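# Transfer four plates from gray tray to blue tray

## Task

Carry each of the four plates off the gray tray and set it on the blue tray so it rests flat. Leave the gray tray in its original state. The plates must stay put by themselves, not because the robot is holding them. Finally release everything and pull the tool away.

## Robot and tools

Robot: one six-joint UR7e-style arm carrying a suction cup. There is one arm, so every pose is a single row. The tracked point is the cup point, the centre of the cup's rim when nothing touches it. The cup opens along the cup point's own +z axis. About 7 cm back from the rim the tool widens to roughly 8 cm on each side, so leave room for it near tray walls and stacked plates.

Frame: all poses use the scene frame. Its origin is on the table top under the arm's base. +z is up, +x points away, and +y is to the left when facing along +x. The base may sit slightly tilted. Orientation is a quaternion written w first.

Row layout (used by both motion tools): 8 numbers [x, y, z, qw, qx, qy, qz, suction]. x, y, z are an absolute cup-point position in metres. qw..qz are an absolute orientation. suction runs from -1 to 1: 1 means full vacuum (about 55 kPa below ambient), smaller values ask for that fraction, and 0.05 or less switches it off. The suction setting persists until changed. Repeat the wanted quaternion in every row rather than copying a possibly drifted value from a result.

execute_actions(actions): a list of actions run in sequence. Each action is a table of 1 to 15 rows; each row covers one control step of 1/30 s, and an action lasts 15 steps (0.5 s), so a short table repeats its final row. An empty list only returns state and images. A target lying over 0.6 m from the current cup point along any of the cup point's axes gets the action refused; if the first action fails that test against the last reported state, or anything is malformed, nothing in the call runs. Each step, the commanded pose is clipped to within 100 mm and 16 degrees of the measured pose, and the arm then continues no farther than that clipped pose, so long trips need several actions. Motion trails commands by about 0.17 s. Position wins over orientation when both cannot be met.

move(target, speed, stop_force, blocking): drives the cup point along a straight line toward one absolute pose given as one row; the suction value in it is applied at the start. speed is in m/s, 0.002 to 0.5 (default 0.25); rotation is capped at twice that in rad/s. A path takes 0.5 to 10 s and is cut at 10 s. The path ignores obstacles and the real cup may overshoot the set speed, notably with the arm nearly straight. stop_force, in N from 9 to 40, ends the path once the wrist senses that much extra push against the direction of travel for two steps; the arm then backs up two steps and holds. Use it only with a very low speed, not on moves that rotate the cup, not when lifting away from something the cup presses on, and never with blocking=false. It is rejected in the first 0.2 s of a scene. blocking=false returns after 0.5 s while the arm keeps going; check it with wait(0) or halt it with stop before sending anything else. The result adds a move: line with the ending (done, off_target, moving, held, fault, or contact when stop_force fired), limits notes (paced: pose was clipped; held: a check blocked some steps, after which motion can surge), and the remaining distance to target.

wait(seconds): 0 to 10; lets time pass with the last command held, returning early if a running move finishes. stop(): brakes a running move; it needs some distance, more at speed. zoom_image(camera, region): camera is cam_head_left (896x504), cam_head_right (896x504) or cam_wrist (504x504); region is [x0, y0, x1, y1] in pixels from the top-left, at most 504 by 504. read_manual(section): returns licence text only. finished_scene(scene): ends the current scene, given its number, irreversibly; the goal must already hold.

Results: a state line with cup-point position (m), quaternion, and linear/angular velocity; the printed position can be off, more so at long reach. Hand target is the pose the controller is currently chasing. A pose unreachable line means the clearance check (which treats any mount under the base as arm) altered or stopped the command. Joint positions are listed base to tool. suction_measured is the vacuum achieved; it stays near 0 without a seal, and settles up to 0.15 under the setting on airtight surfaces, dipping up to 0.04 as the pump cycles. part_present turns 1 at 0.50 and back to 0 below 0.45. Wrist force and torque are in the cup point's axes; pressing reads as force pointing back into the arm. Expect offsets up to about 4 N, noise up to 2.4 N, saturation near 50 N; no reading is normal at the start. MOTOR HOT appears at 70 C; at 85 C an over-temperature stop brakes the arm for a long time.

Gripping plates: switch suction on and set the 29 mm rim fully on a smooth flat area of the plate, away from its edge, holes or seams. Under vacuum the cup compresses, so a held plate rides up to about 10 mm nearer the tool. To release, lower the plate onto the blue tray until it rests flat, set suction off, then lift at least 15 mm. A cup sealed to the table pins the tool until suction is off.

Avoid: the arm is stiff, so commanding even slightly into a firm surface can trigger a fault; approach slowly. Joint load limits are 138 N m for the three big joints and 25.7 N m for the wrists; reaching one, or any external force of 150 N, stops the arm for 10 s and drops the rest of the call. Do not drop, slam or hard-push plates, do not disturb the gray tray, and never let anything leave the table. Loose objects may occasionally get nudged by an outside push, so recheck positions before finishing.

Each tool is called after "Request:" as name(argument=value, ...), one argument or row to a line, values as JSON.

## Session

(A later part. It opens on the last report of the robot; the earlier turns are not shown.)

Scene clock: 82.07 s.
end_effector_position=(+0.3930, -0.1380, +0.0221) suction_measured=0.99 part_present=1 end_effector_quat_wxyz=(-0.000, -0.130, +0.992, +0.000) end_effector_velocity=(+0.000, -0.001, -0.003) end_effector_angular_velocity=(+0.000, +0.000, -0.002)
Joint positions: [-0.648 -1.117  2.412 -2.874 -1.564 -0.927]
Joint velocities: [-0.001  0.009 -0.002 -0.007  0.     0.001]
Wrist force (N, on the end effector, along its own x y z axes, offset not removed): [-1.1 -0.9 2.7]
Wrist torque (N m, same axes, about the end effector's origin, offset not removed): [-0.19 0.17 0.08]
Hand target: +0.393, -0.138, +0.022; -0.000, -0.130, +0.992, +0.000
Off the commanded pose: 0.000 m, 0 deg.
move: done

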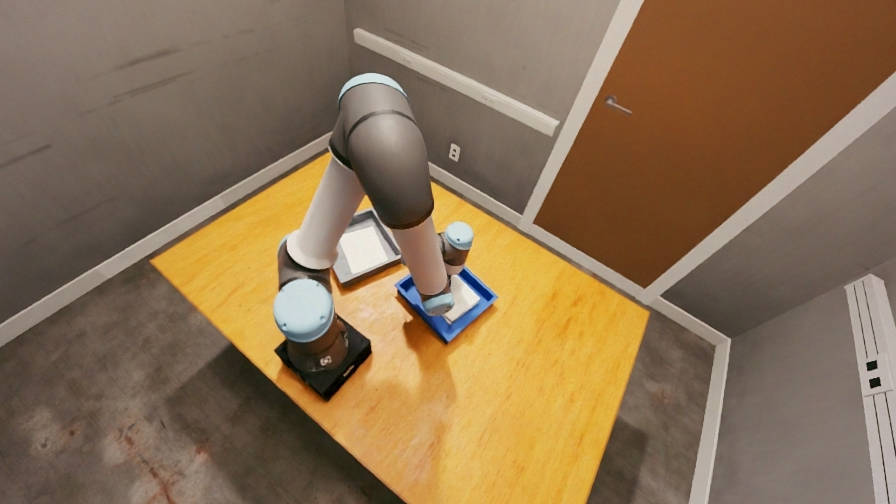

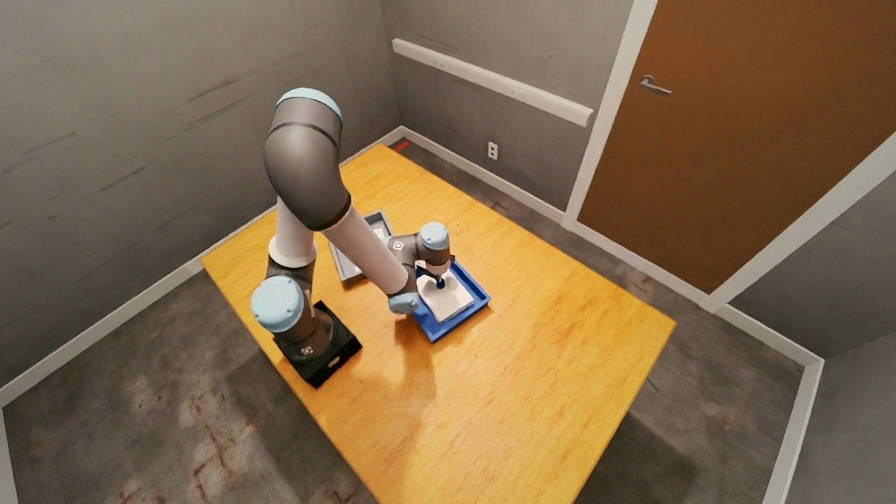

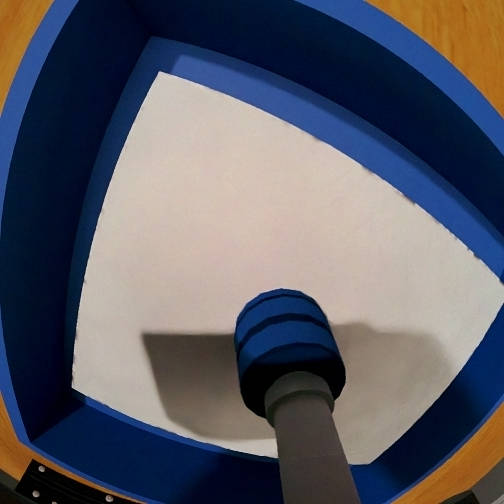

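Request:
move(
  target=[0.393,-0.138,0.0135,0,-0.13,0.9915,0,1],
  speed=0.012,
  stop_force=9,
)

Request:
execute_actions(
  actions=[
    [[0.393,-0.138,0.0138,0,-0.13,0.9915,0,0]],
  ],
)

Request:
move(
  target=[0.393,-0.138,0.075,0,-0.13,0.9915,0,0],
  speed=0.15,
)

Request:
move(
  target=[0.358,0.19,0.075,0,0,1,0,0],
  speed=0.3,
)

Request:
move(
  target=[0.358,0.19,0.0047,0,0,1,0,0],
  speed=0.07,
)

Request:
execute_actions(
  actions=[
    [[0.358,0.19,0.0047,0,0,1,0,1]],
  ],
)

Request:
move(
  target=[0.358,0.19,0.075,0,0,1,0,1],
  speed=0.08,
)

Scene clock: 93.50 s.
end_effector_position=(+0.3930, -0.1380, +0.0137) suction_measured=0.99 part_present=1 end_effector_quat_wxyz=(+0.000, -0.130, +0.992, -0.000) end_effector_velocity=(+0.000, -0.000, -0.002) end_effector_angular_velocity=(-0.001, -0.001, -0.001)
Joint positions: [-0.648 -1.088  2.412 -2.903 -1.564 -0.927]
Joint velocities: [ 0.     0.007 -0.    -0.009 -0.     0.001]
Wrist force (N, on the end effector, along its own x y z axes, offset not removed): [-2.7 -0.7 1.4]
Wrist torque (N m, same axes, about the end effector's origin, offset not removed): [-0.17 0.28 -0.14]
Hand target: +0.393, -0.138, +0.013; -0.000, -0.130, +0.992, +0.000
Off the commanded pose: 0.000 m, 0 deg.
move: done

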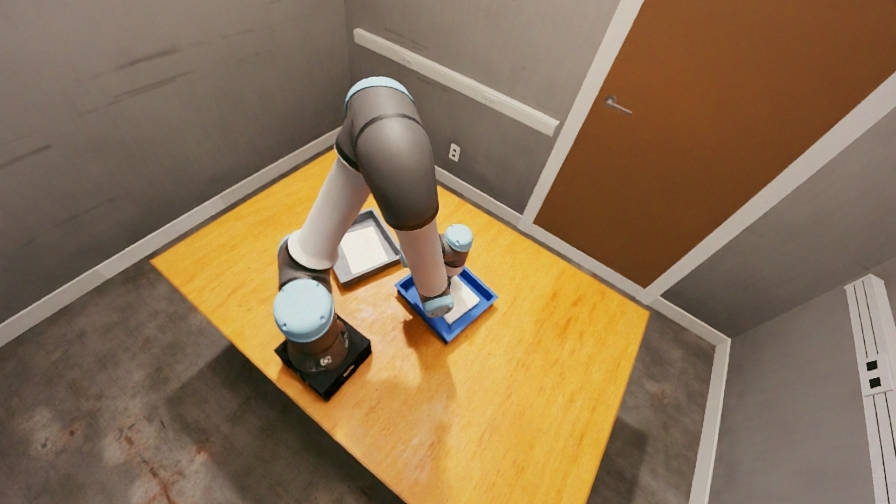

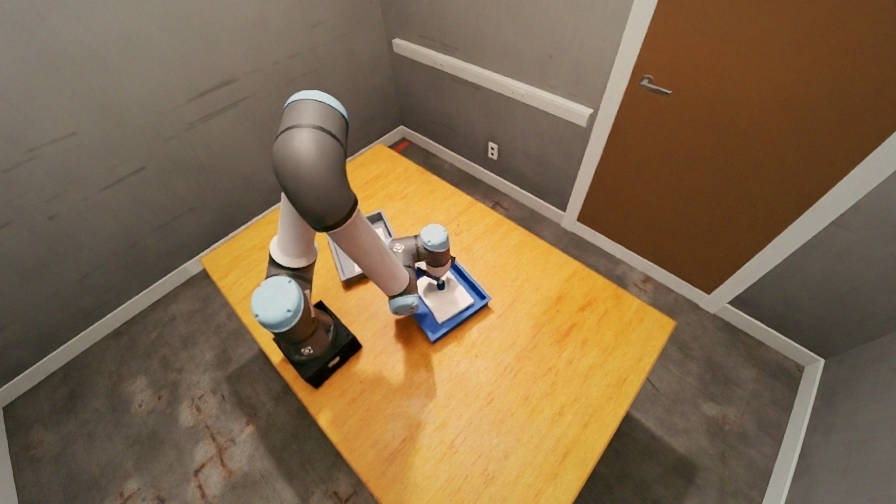

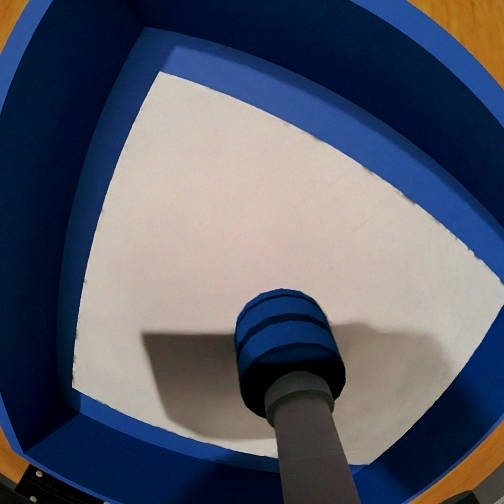

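Scene clock: 94.00 s.
end_effector_position=(+0.3930, -0.1380, +0.0138) suction_measured=0.00 part_present=0 end_effector_quat_wxyz=(+0.000, -0.130, +0.992, +0.000) end_effector_velocity=(-0.000, -0.000, +0.000) end_effector_angular_velocity=(+0.000, -0.000, +0.000)
Joint positions: [-0.648 -1.089  2.412 -2.902 -1.564 -0.927]
Joint velocities: [-0.001 -0.001  0.     0.     0.    -0.001]
Wrist force (N, on the end effector, along its own x y z axes, offset not removed): [-2.4 -1.8 -8.7]
Wrist torque (N m, same axes, about the end effector's origin, offset not removed): [-0.37 0.42 -0.04]
Hand target: +0.393, -0.138, +0.014; -0.000, -0.130, +0.992, -0.000
Off the commanded pose: 0.000 m, 0 deg.

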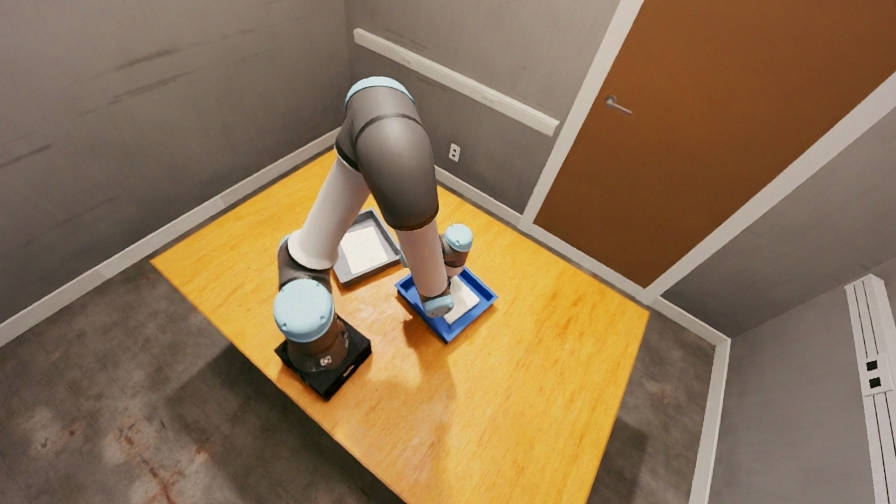

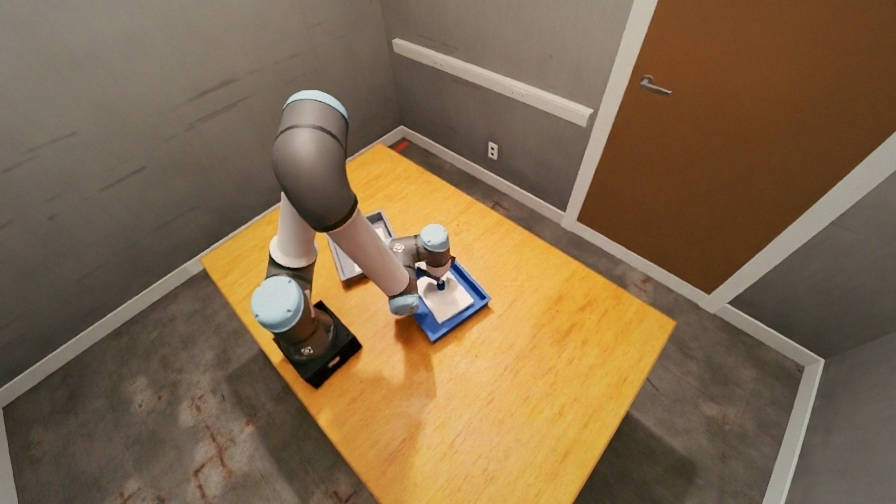

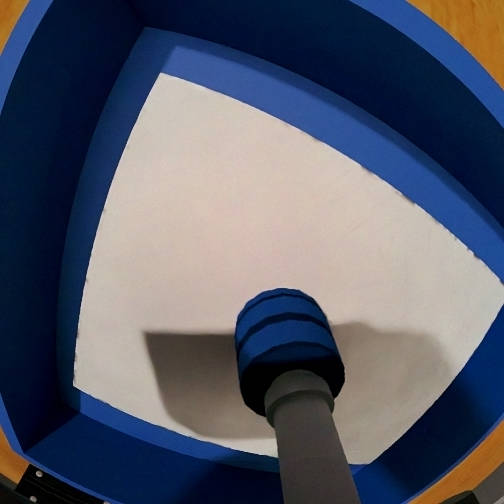

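Scene clock: 94.97 s.
end_effector_position=(+0.3929, -0.1379, +0.0749) suction_measured=0.00 part_present=0 end_effector_quat_wxyz=(+0.000, -0.130, +0.992, +0.000) end_effector_velocity=(-0.000, -0.000, +0.001) end_effector_angular_velocity=(+0.000, +0.001, -0.001)
Joint positions: [-0.649 -1.291  2.399 -2.688 -1.564 -0.928]
Joint velocities: [-0.001 -0.005 -0.001  0.006 -0.     0.   ]
Wrist force (N, on the end effector, along its own x y z axes, offset not removed): [-1.7 1.3 -0.2]
Wrist torque (N m, same axes, about the end effector's origin, offset not removed): [0.04 0.19 -0.02]
Hand target: +0.393, -0.138, +0.075; +0.000, -0.130, +0.992, -0.000
Off the commanded pose: 0.000 m, 0 deg.
move: done

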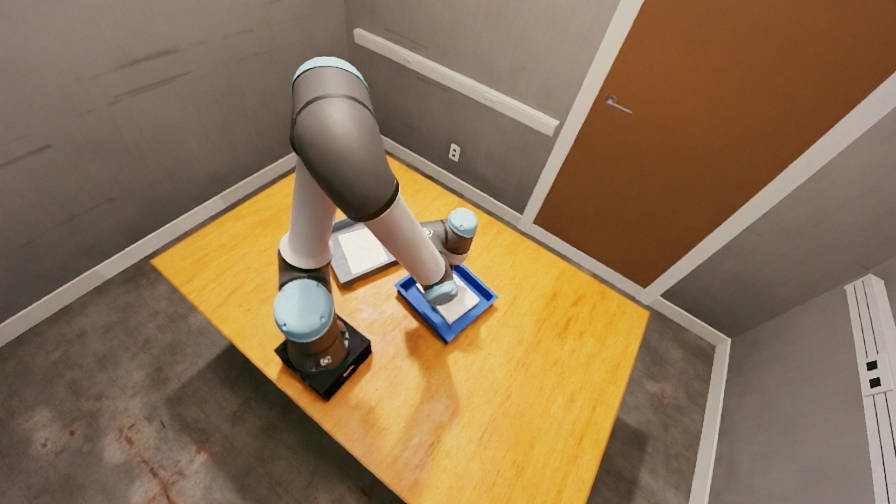

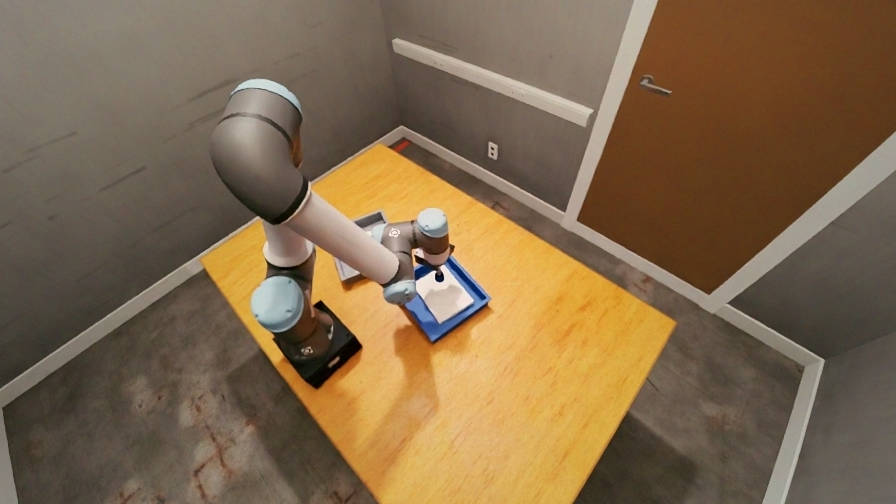

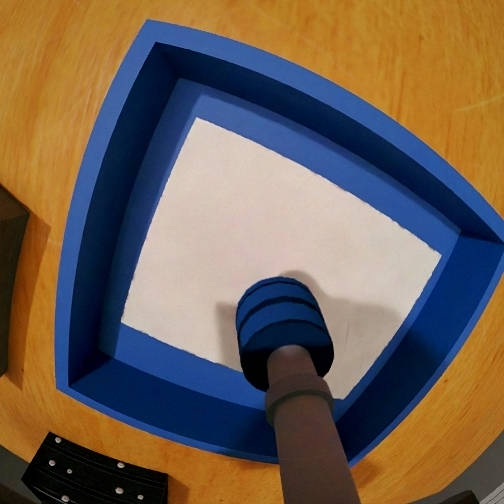

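Scene clock: 96.70 s.
end_effector_position=(+0.3586, +0.1909, +0.0750) suction_measured=0.00 part_present=0 end_effector_quat_wxyz=(+0.001, -0.000, +1.000, +0.002) end_effector_velocity=(+0.001, +0.002, +0.000) end_effector_angular_velocity=(-0.003, +0.000, -0.003)
Joint positions: [ 0.172 -1.306  2.429 -2.706 -1.569  0.153]
Joint velocities: [ 0.007  0.002 -0.005  0.003 -0.003  0.01 ]
Wrist force (N, on the end effector, along its own x y z axes, offset not removed): [-1.8 1.1 1.7]
Wrist torque (N m, same axes, about the end effector's origin, offset not removed): [-0.06 0.18 0.04]
Hand target: +0.359, +0.191, +0.075; +0.001, +0.000, +1.000, +0.002
Off the commanded pose: 0.001 m, 0 deg.
move: done

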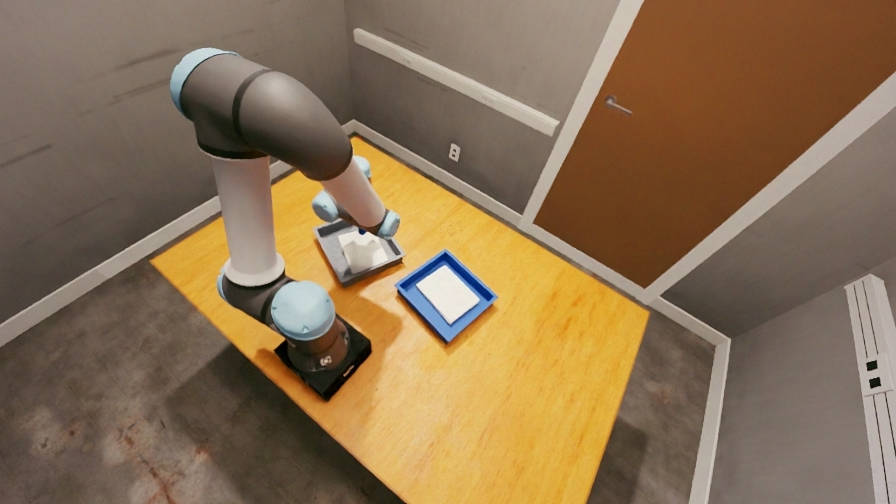

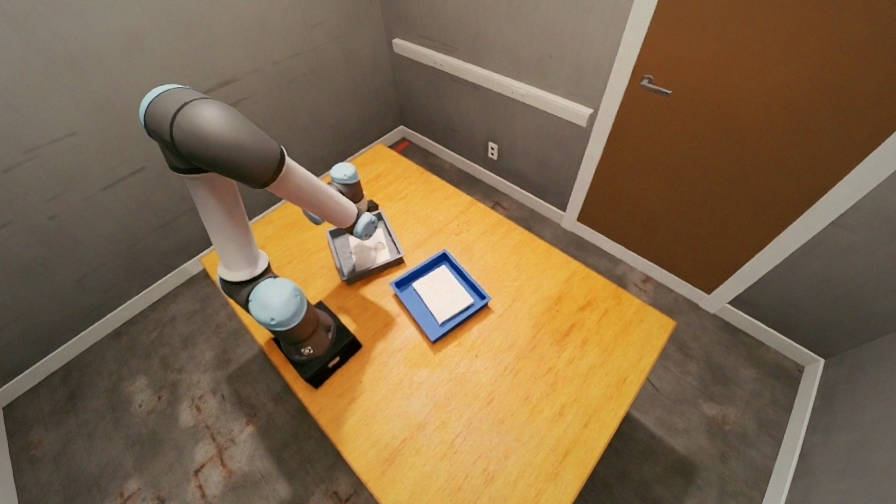

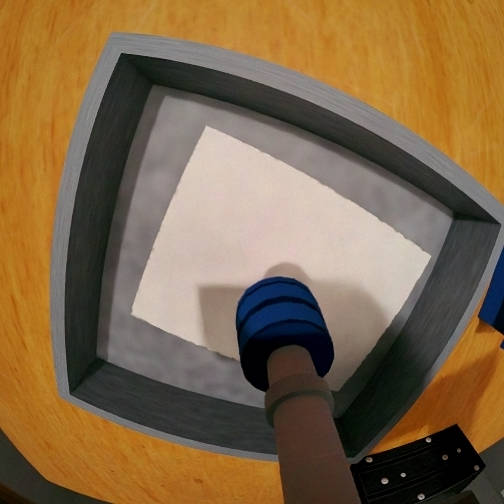

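Scene clock: 98.13 s.
end_effector_position=(+0.3581, +0.1900, +0.0047) suction_measured=0.00 part_present=0 end_effector_quat_wxyz=(-0.000, -0.000, +1.000, -0.000) end_effector_velocity=(+0.001, -0.000, -0.002) end_effector_angular_velocity=(+0.000, -0.000, -0.003)
Joint positions: [ 0.172 -1.064  2.441 -2.959 -1.572  0.153]
Joint velocities: [-0.001  0.008 -0.001 -0.007  0.     0.002]
Wrist force (N, on the end effector, along its own x y z axes, offset not removed): [-0.1 2.6 -4.7]
Wrist torque (N m, same axes, about the end effector's origin, offset not removed): [0.28 0.14 -0.10]
Hand target: +0.358, +0.190, +0.005; -0.000, -0.000, +1.000, -0.000
Off the commanded pose: 0.000 m, 0 deg.
move: done

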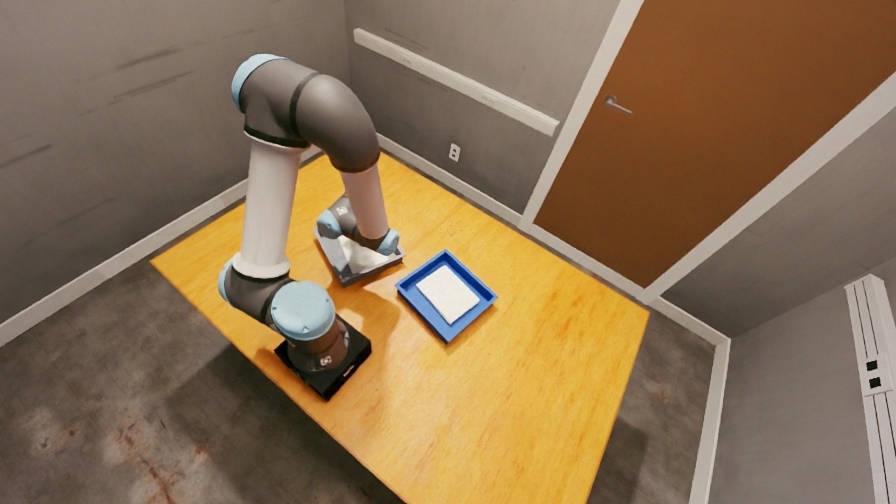

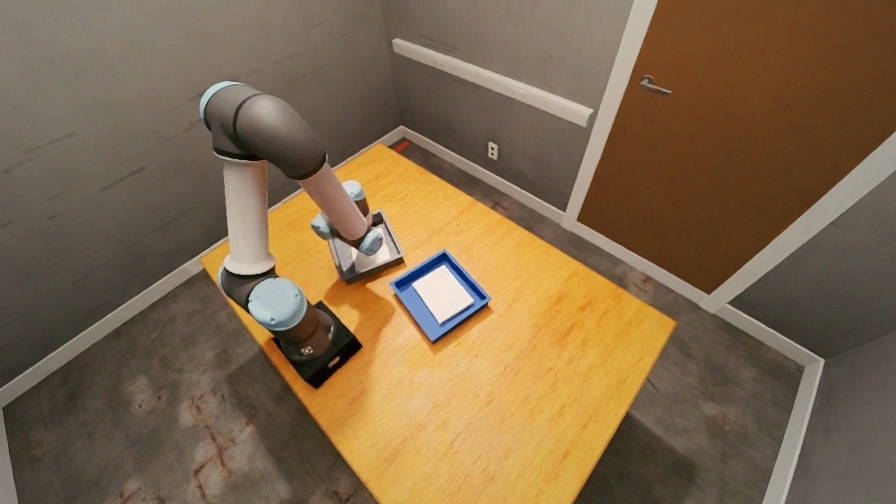

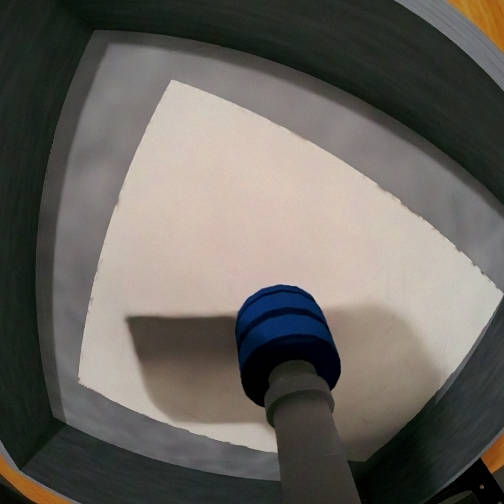

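Scene clock: 98.63 s.
end_effector_position=(+0.3580, +0.1900, +0.0046) suction_measured=0.88 part_present=1 end_effector_quat_wxyz=(-0.000, +0.000, +1.000, -0.000) end_effector_velocity=(-0.001, -0.000, -0.001) end_effector_angular_velocity=(-0.001, +0.003, -0.002)
Joint positions: [ 0.172 -1.064  2.442 -2.959 -1.572  0.153]
Joint velocities: [-0.     0.002  0.001  0.    -0.     0.001]
Wrist force (N, on the end effector, along its own x y z axes, offset not removed): [-0.2 0.8 0.3]
Wrist torque (N m, same axes, about the end effector's origin, offset not removed): [0.00 0.02 -0.09]
Hand target: +0.358, +0.190, +0.005; -0.000, +0.000, +1.000, +0.000
Off the commanded pose: 0.000 m, 0 deg.

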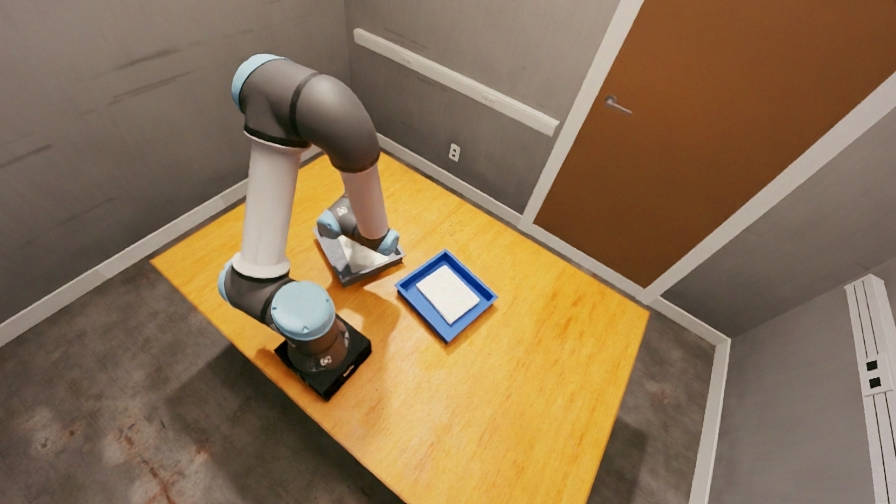

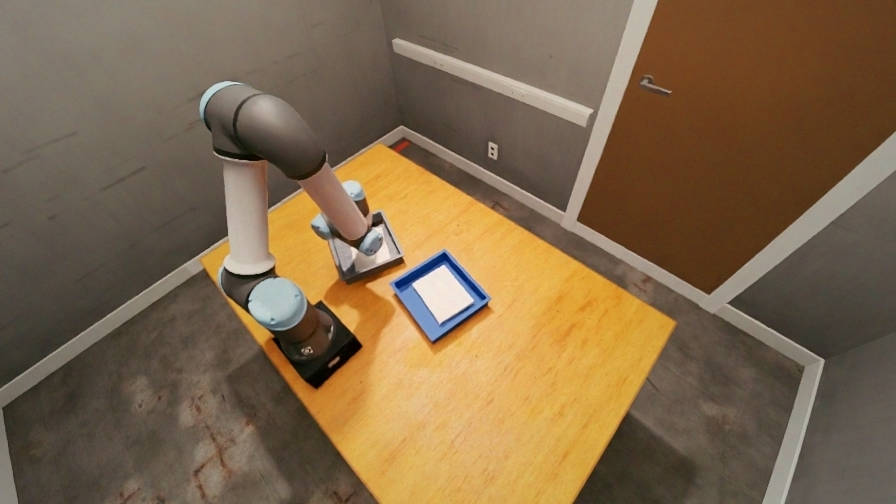

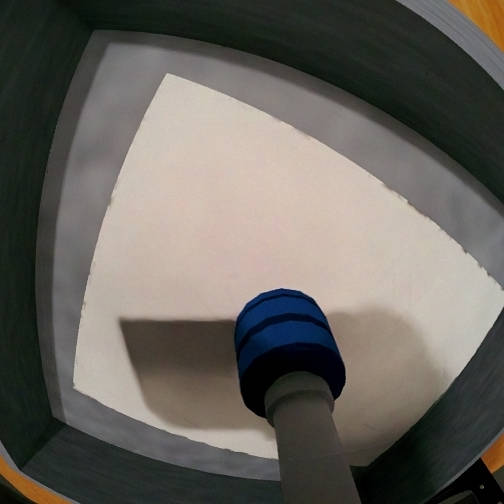

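Scene clock: 99.97 s.
end_effector_position=(+0.3578, +0.1900, +0.0749) suction_measured=0.98 part_present=1 end_effector_quat_wxyz=(+0.000, +0.000, +1.000, +0.000) end_effector_velocity=(+0.000, -0.000, +0.002) end_effector_angular_velocity=(-0.000, +0.000, -0.001)
Joint positions: [ 0.173 -1.307  2.43  -2.704 -1.572  0.154]
Joint velocities: [-0.001 -0.007 -0.001  0.009 -0.    -0.   ]
Wrist force (N, on the end effector, along its own x y z axes, offset not removed): [-4.1 2.4 0.4]
Wrist torque (N m, same axes, about the end effector's origin, offset not removed): [0.27 0.47 0.11]
Hand target: +0.358, +0.190, +0.075; +0.000, +0.000, +1.000, +0.000
Off the commanded pose: 0.000 m, 0 deg.
move: done

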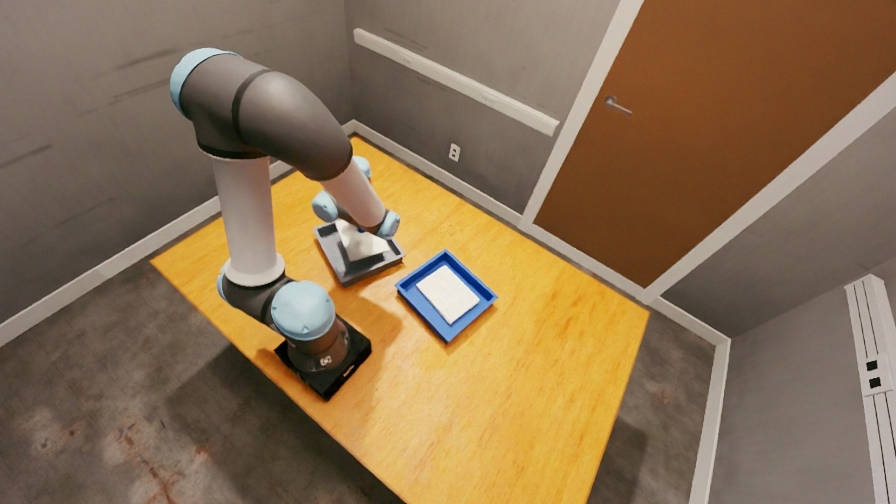

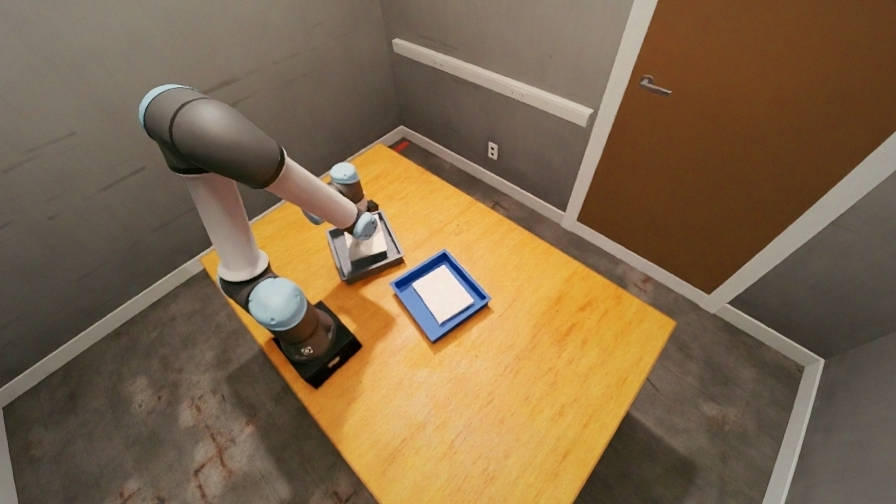

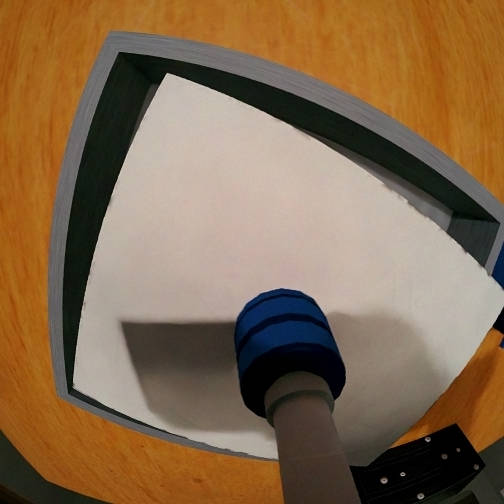

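Request:
move(
  target=[0.393,-0.138,0.075,0,-0.13,0.9915,0,1],
)

Request:
move(
  target=[0.393,-0.138,0.02,0,-0.13,0.9915,0,1],
  speed=0.05,
)

Request:
execute_actions(
  actions=[
    [[0.393,-0.138,0.02,0,-0.13,0.9915,0,0]],
  ],
)

Request:
move(
  target=[0.393,-0.138,0.16,0,-0.13,0.9915,0,0],
  speed=0.2,
)

Scene clock: 105.87 s.
end_effector_position=(+0.3923, -0.1389, +0.0751) suction_measured=0.99 part_present=1 end_effector_quat_wxyz=(-0.001, -0.130, +0.992, -0.002) end_effector_velocity=(+0.000, -0.002, +0.000) end_effector_angular_velocity=(+0.000, -0.001, +0.001)
Joint positions: [-0.65  -1.291  2.4   -2.689 -1.567 -0.929]
Joint velocities: [-0.003  0.    -0.003  0.002  0.001 -0.004]
Wrist force (N, on the end effector, along its own x y z axes, offset not removed): [-2.0 0.4 1.5]
Wrist torque (N m, same axes, about the end effector's origin, offset not removed): [-0.05 0.28 0.00]
Hand target: +0.392, -0.139, +0.075; -0.001, -0.130, +0.992, -0.002
Off the commanded pose: 0.001 m, 0 deg.
move: done

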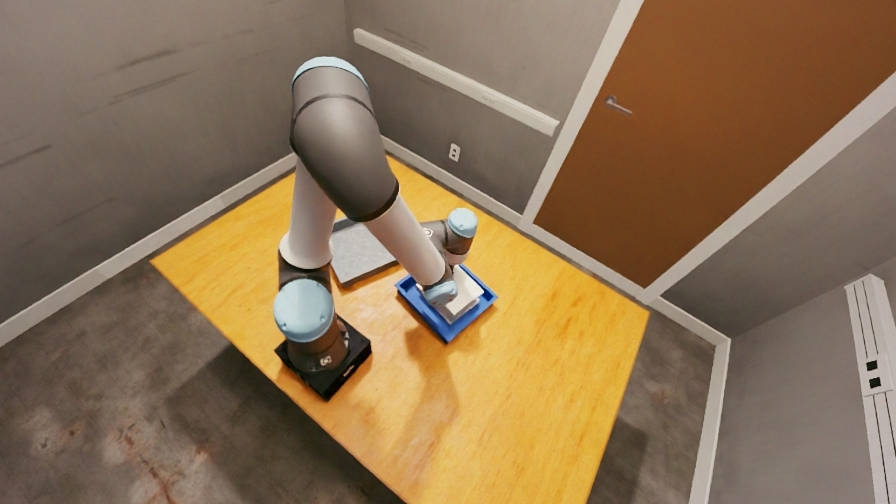

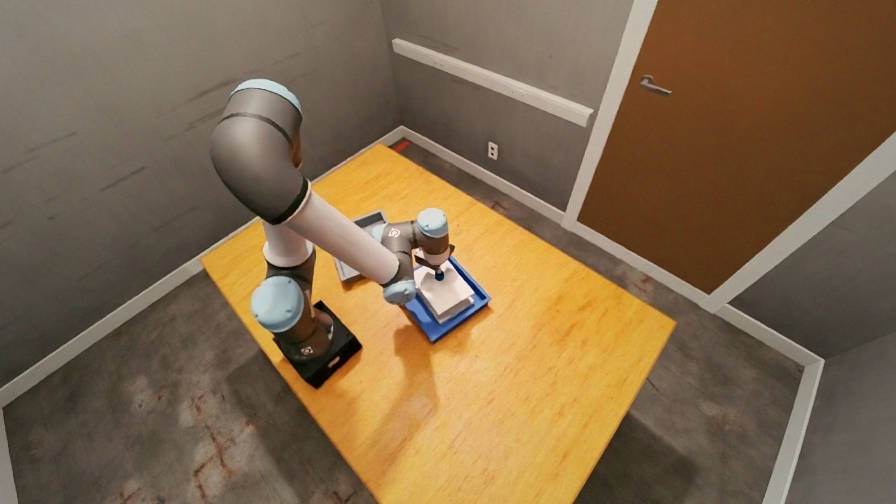

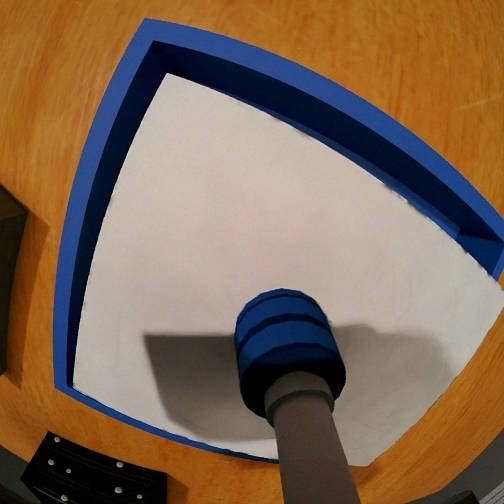

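Scene clock: 107.37 s.
end_effector_position=(+0.3929, -0.1380, +0.0200) suction_measured=0.99 part_present=1 end_effector_quat_wxyz=(-0.000, -0.130, +0.992, +0.000) end_effector_velocity=(+0.000, +0.000, -0.002) end_effector_angular_velocity=(-0.000, -0.001, +0.001)
Joint positions: [-0.648 -1.11   2.412 -2.881 -1.564 -0.927]
Joint velocities: [ 0.     0.006 -0.    -0.006  0.    -0.   ]
Wrist force (N, on the end effector, along its own x y z axes, offset not removed): [-1.9 1.8 0.2]
Wrist torque (N m, same axes, about the end effector's origin, offset not removed): [0.29 0.17 -0.11]
Hand target: +0.393, -0.138, +0.020; +0.000, -0.130, +0.992, +0.000
Off the commanded pose: 0.000 m, 0 deg.
move: done

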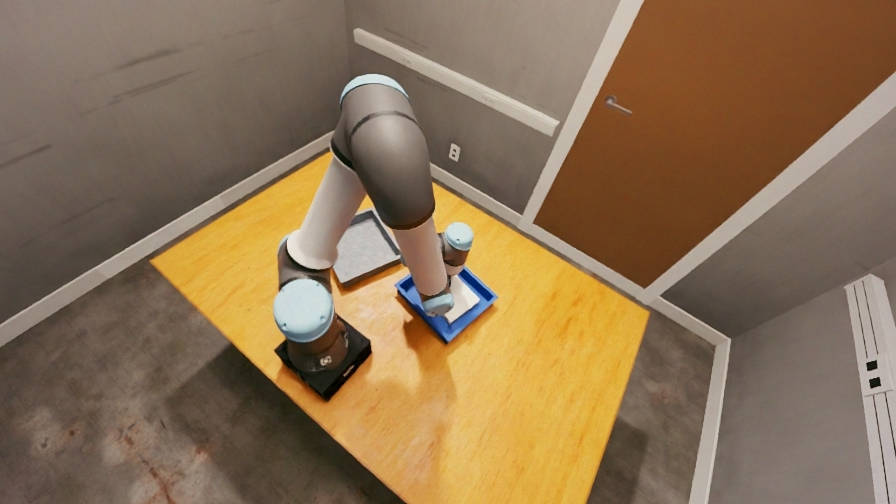

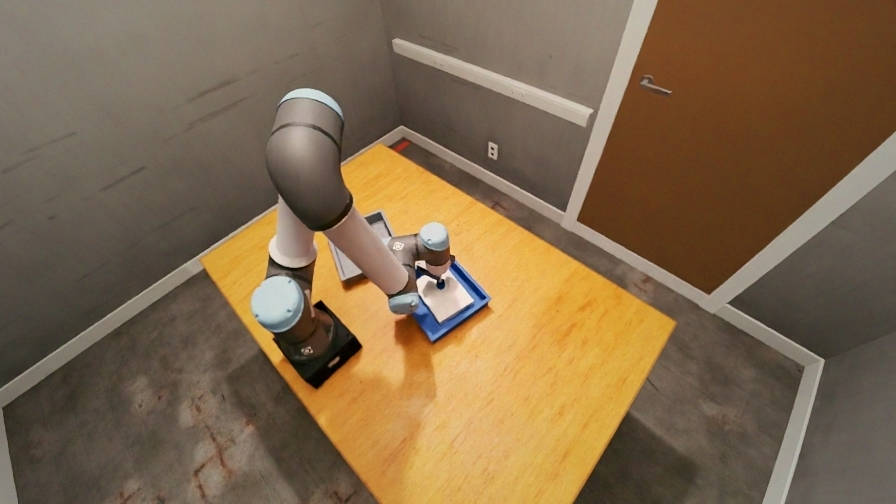

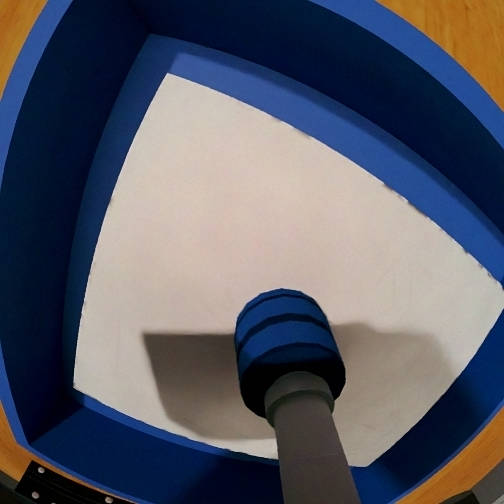

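Scene clock: 107.87 s.
end_effector_position=(+0.3930, -0.1380, +0.0200) suction_measured=0.00 part_present=0 end_effector_quat_wxyz=(+0.000, -0.130, +0.992, -0.000) end_effector_velocity=(-0.000, -0.000, +0.000) end_effector_angular_velocity=(+0.000, -0.000, -0.001)
Joint positions: [-0.648 -1.11   2.412 -2.881 -1.564 -0.927]
Joint velocities: [-0.001 -0.001  0.     0.     0.     0.001]
Wrist force (N, on the end effector, along its own x y z axes, offset not removed): [-2.0 1.5 -6.5]
Wrist torque (N m, same axes, about the end effector's origin, offset not removed): [0.07 0.31 0.03]
Hand target: +0.393, -0.138, +0.020; +0.000, -0.130, +0.992, +0.000
Off the commanded pose: 0.000 m, 0 deg.

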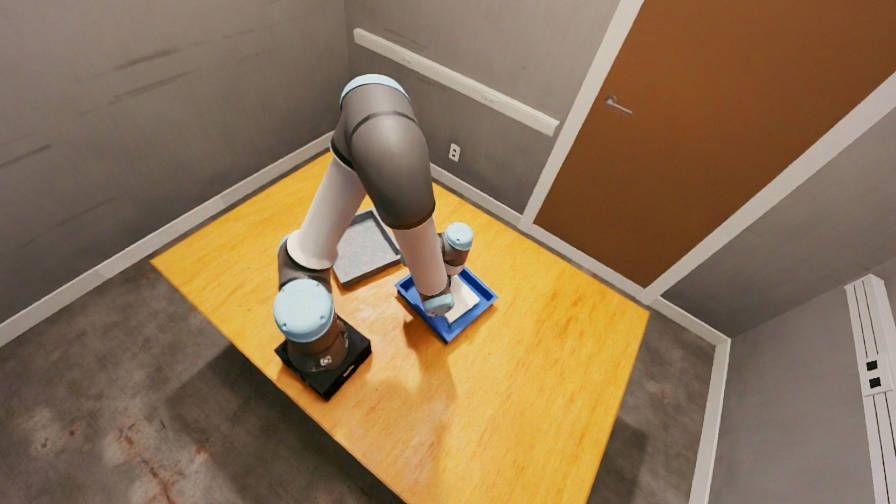

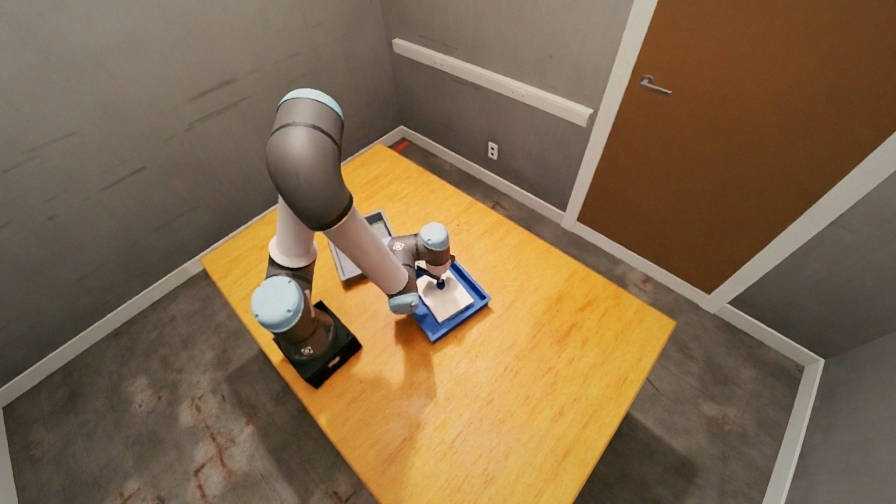

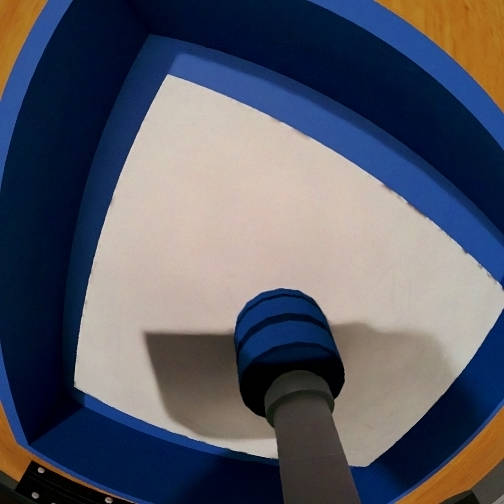

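Scene clock: 109.17 s.
end_effector_position=(+0.3928, -0.1378, +0.1601) suction_measured=0.00 part_present=0 end_effector_quat_wxyz=(+0.000, -0.130, +0.992, -0.000) end_effector_velocity=(+0.000, -0.001, +0.003) end_effector_angular_velocity=(-0.002, -0.002, -0.000)
Joint positions: [-0.65  -1.527  2.329 -2.382 -1.564 -0.929]
Joint velocities: [-0.001 -0.007 -0.002  0.007  0.    -0.001]
Wrist force (N, on the end effector, along its own x y z axes, offset not removed): [0.2 1.0 0.1]
Wrist torque (N m, same axes, about the end effector's origin, offset not removed): [0.10 0.08 -0.13]
Hand target: +0.393, -0.138, +0.160; -0.000, -0.130, +0.992, -0.000
Off the commanded pose: 0.000 m, 0 deg.
move: done

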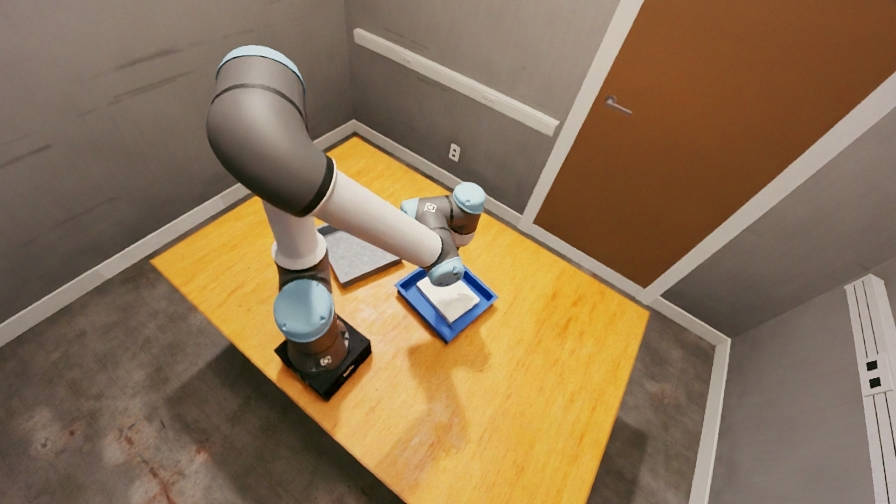

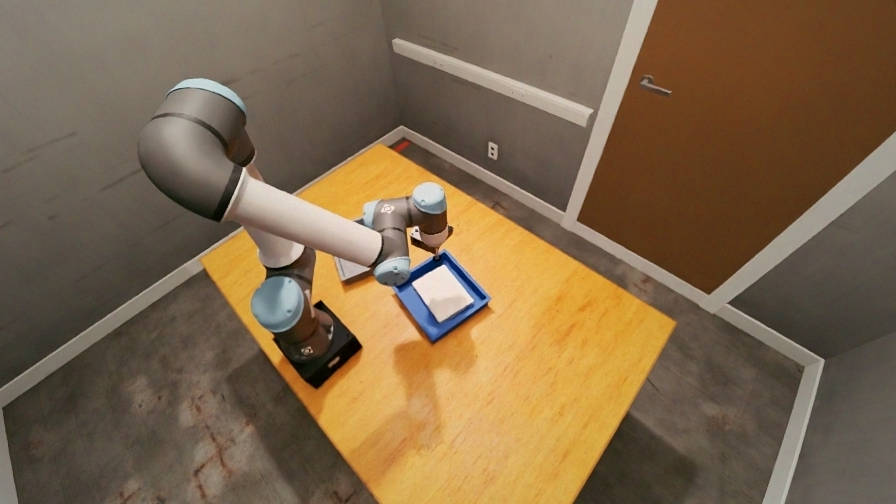

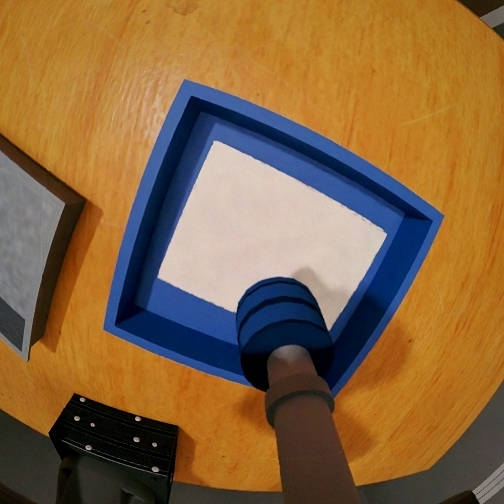

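Request:
finished_scene(
  scene=1,
)

The scene is finished: the task was done.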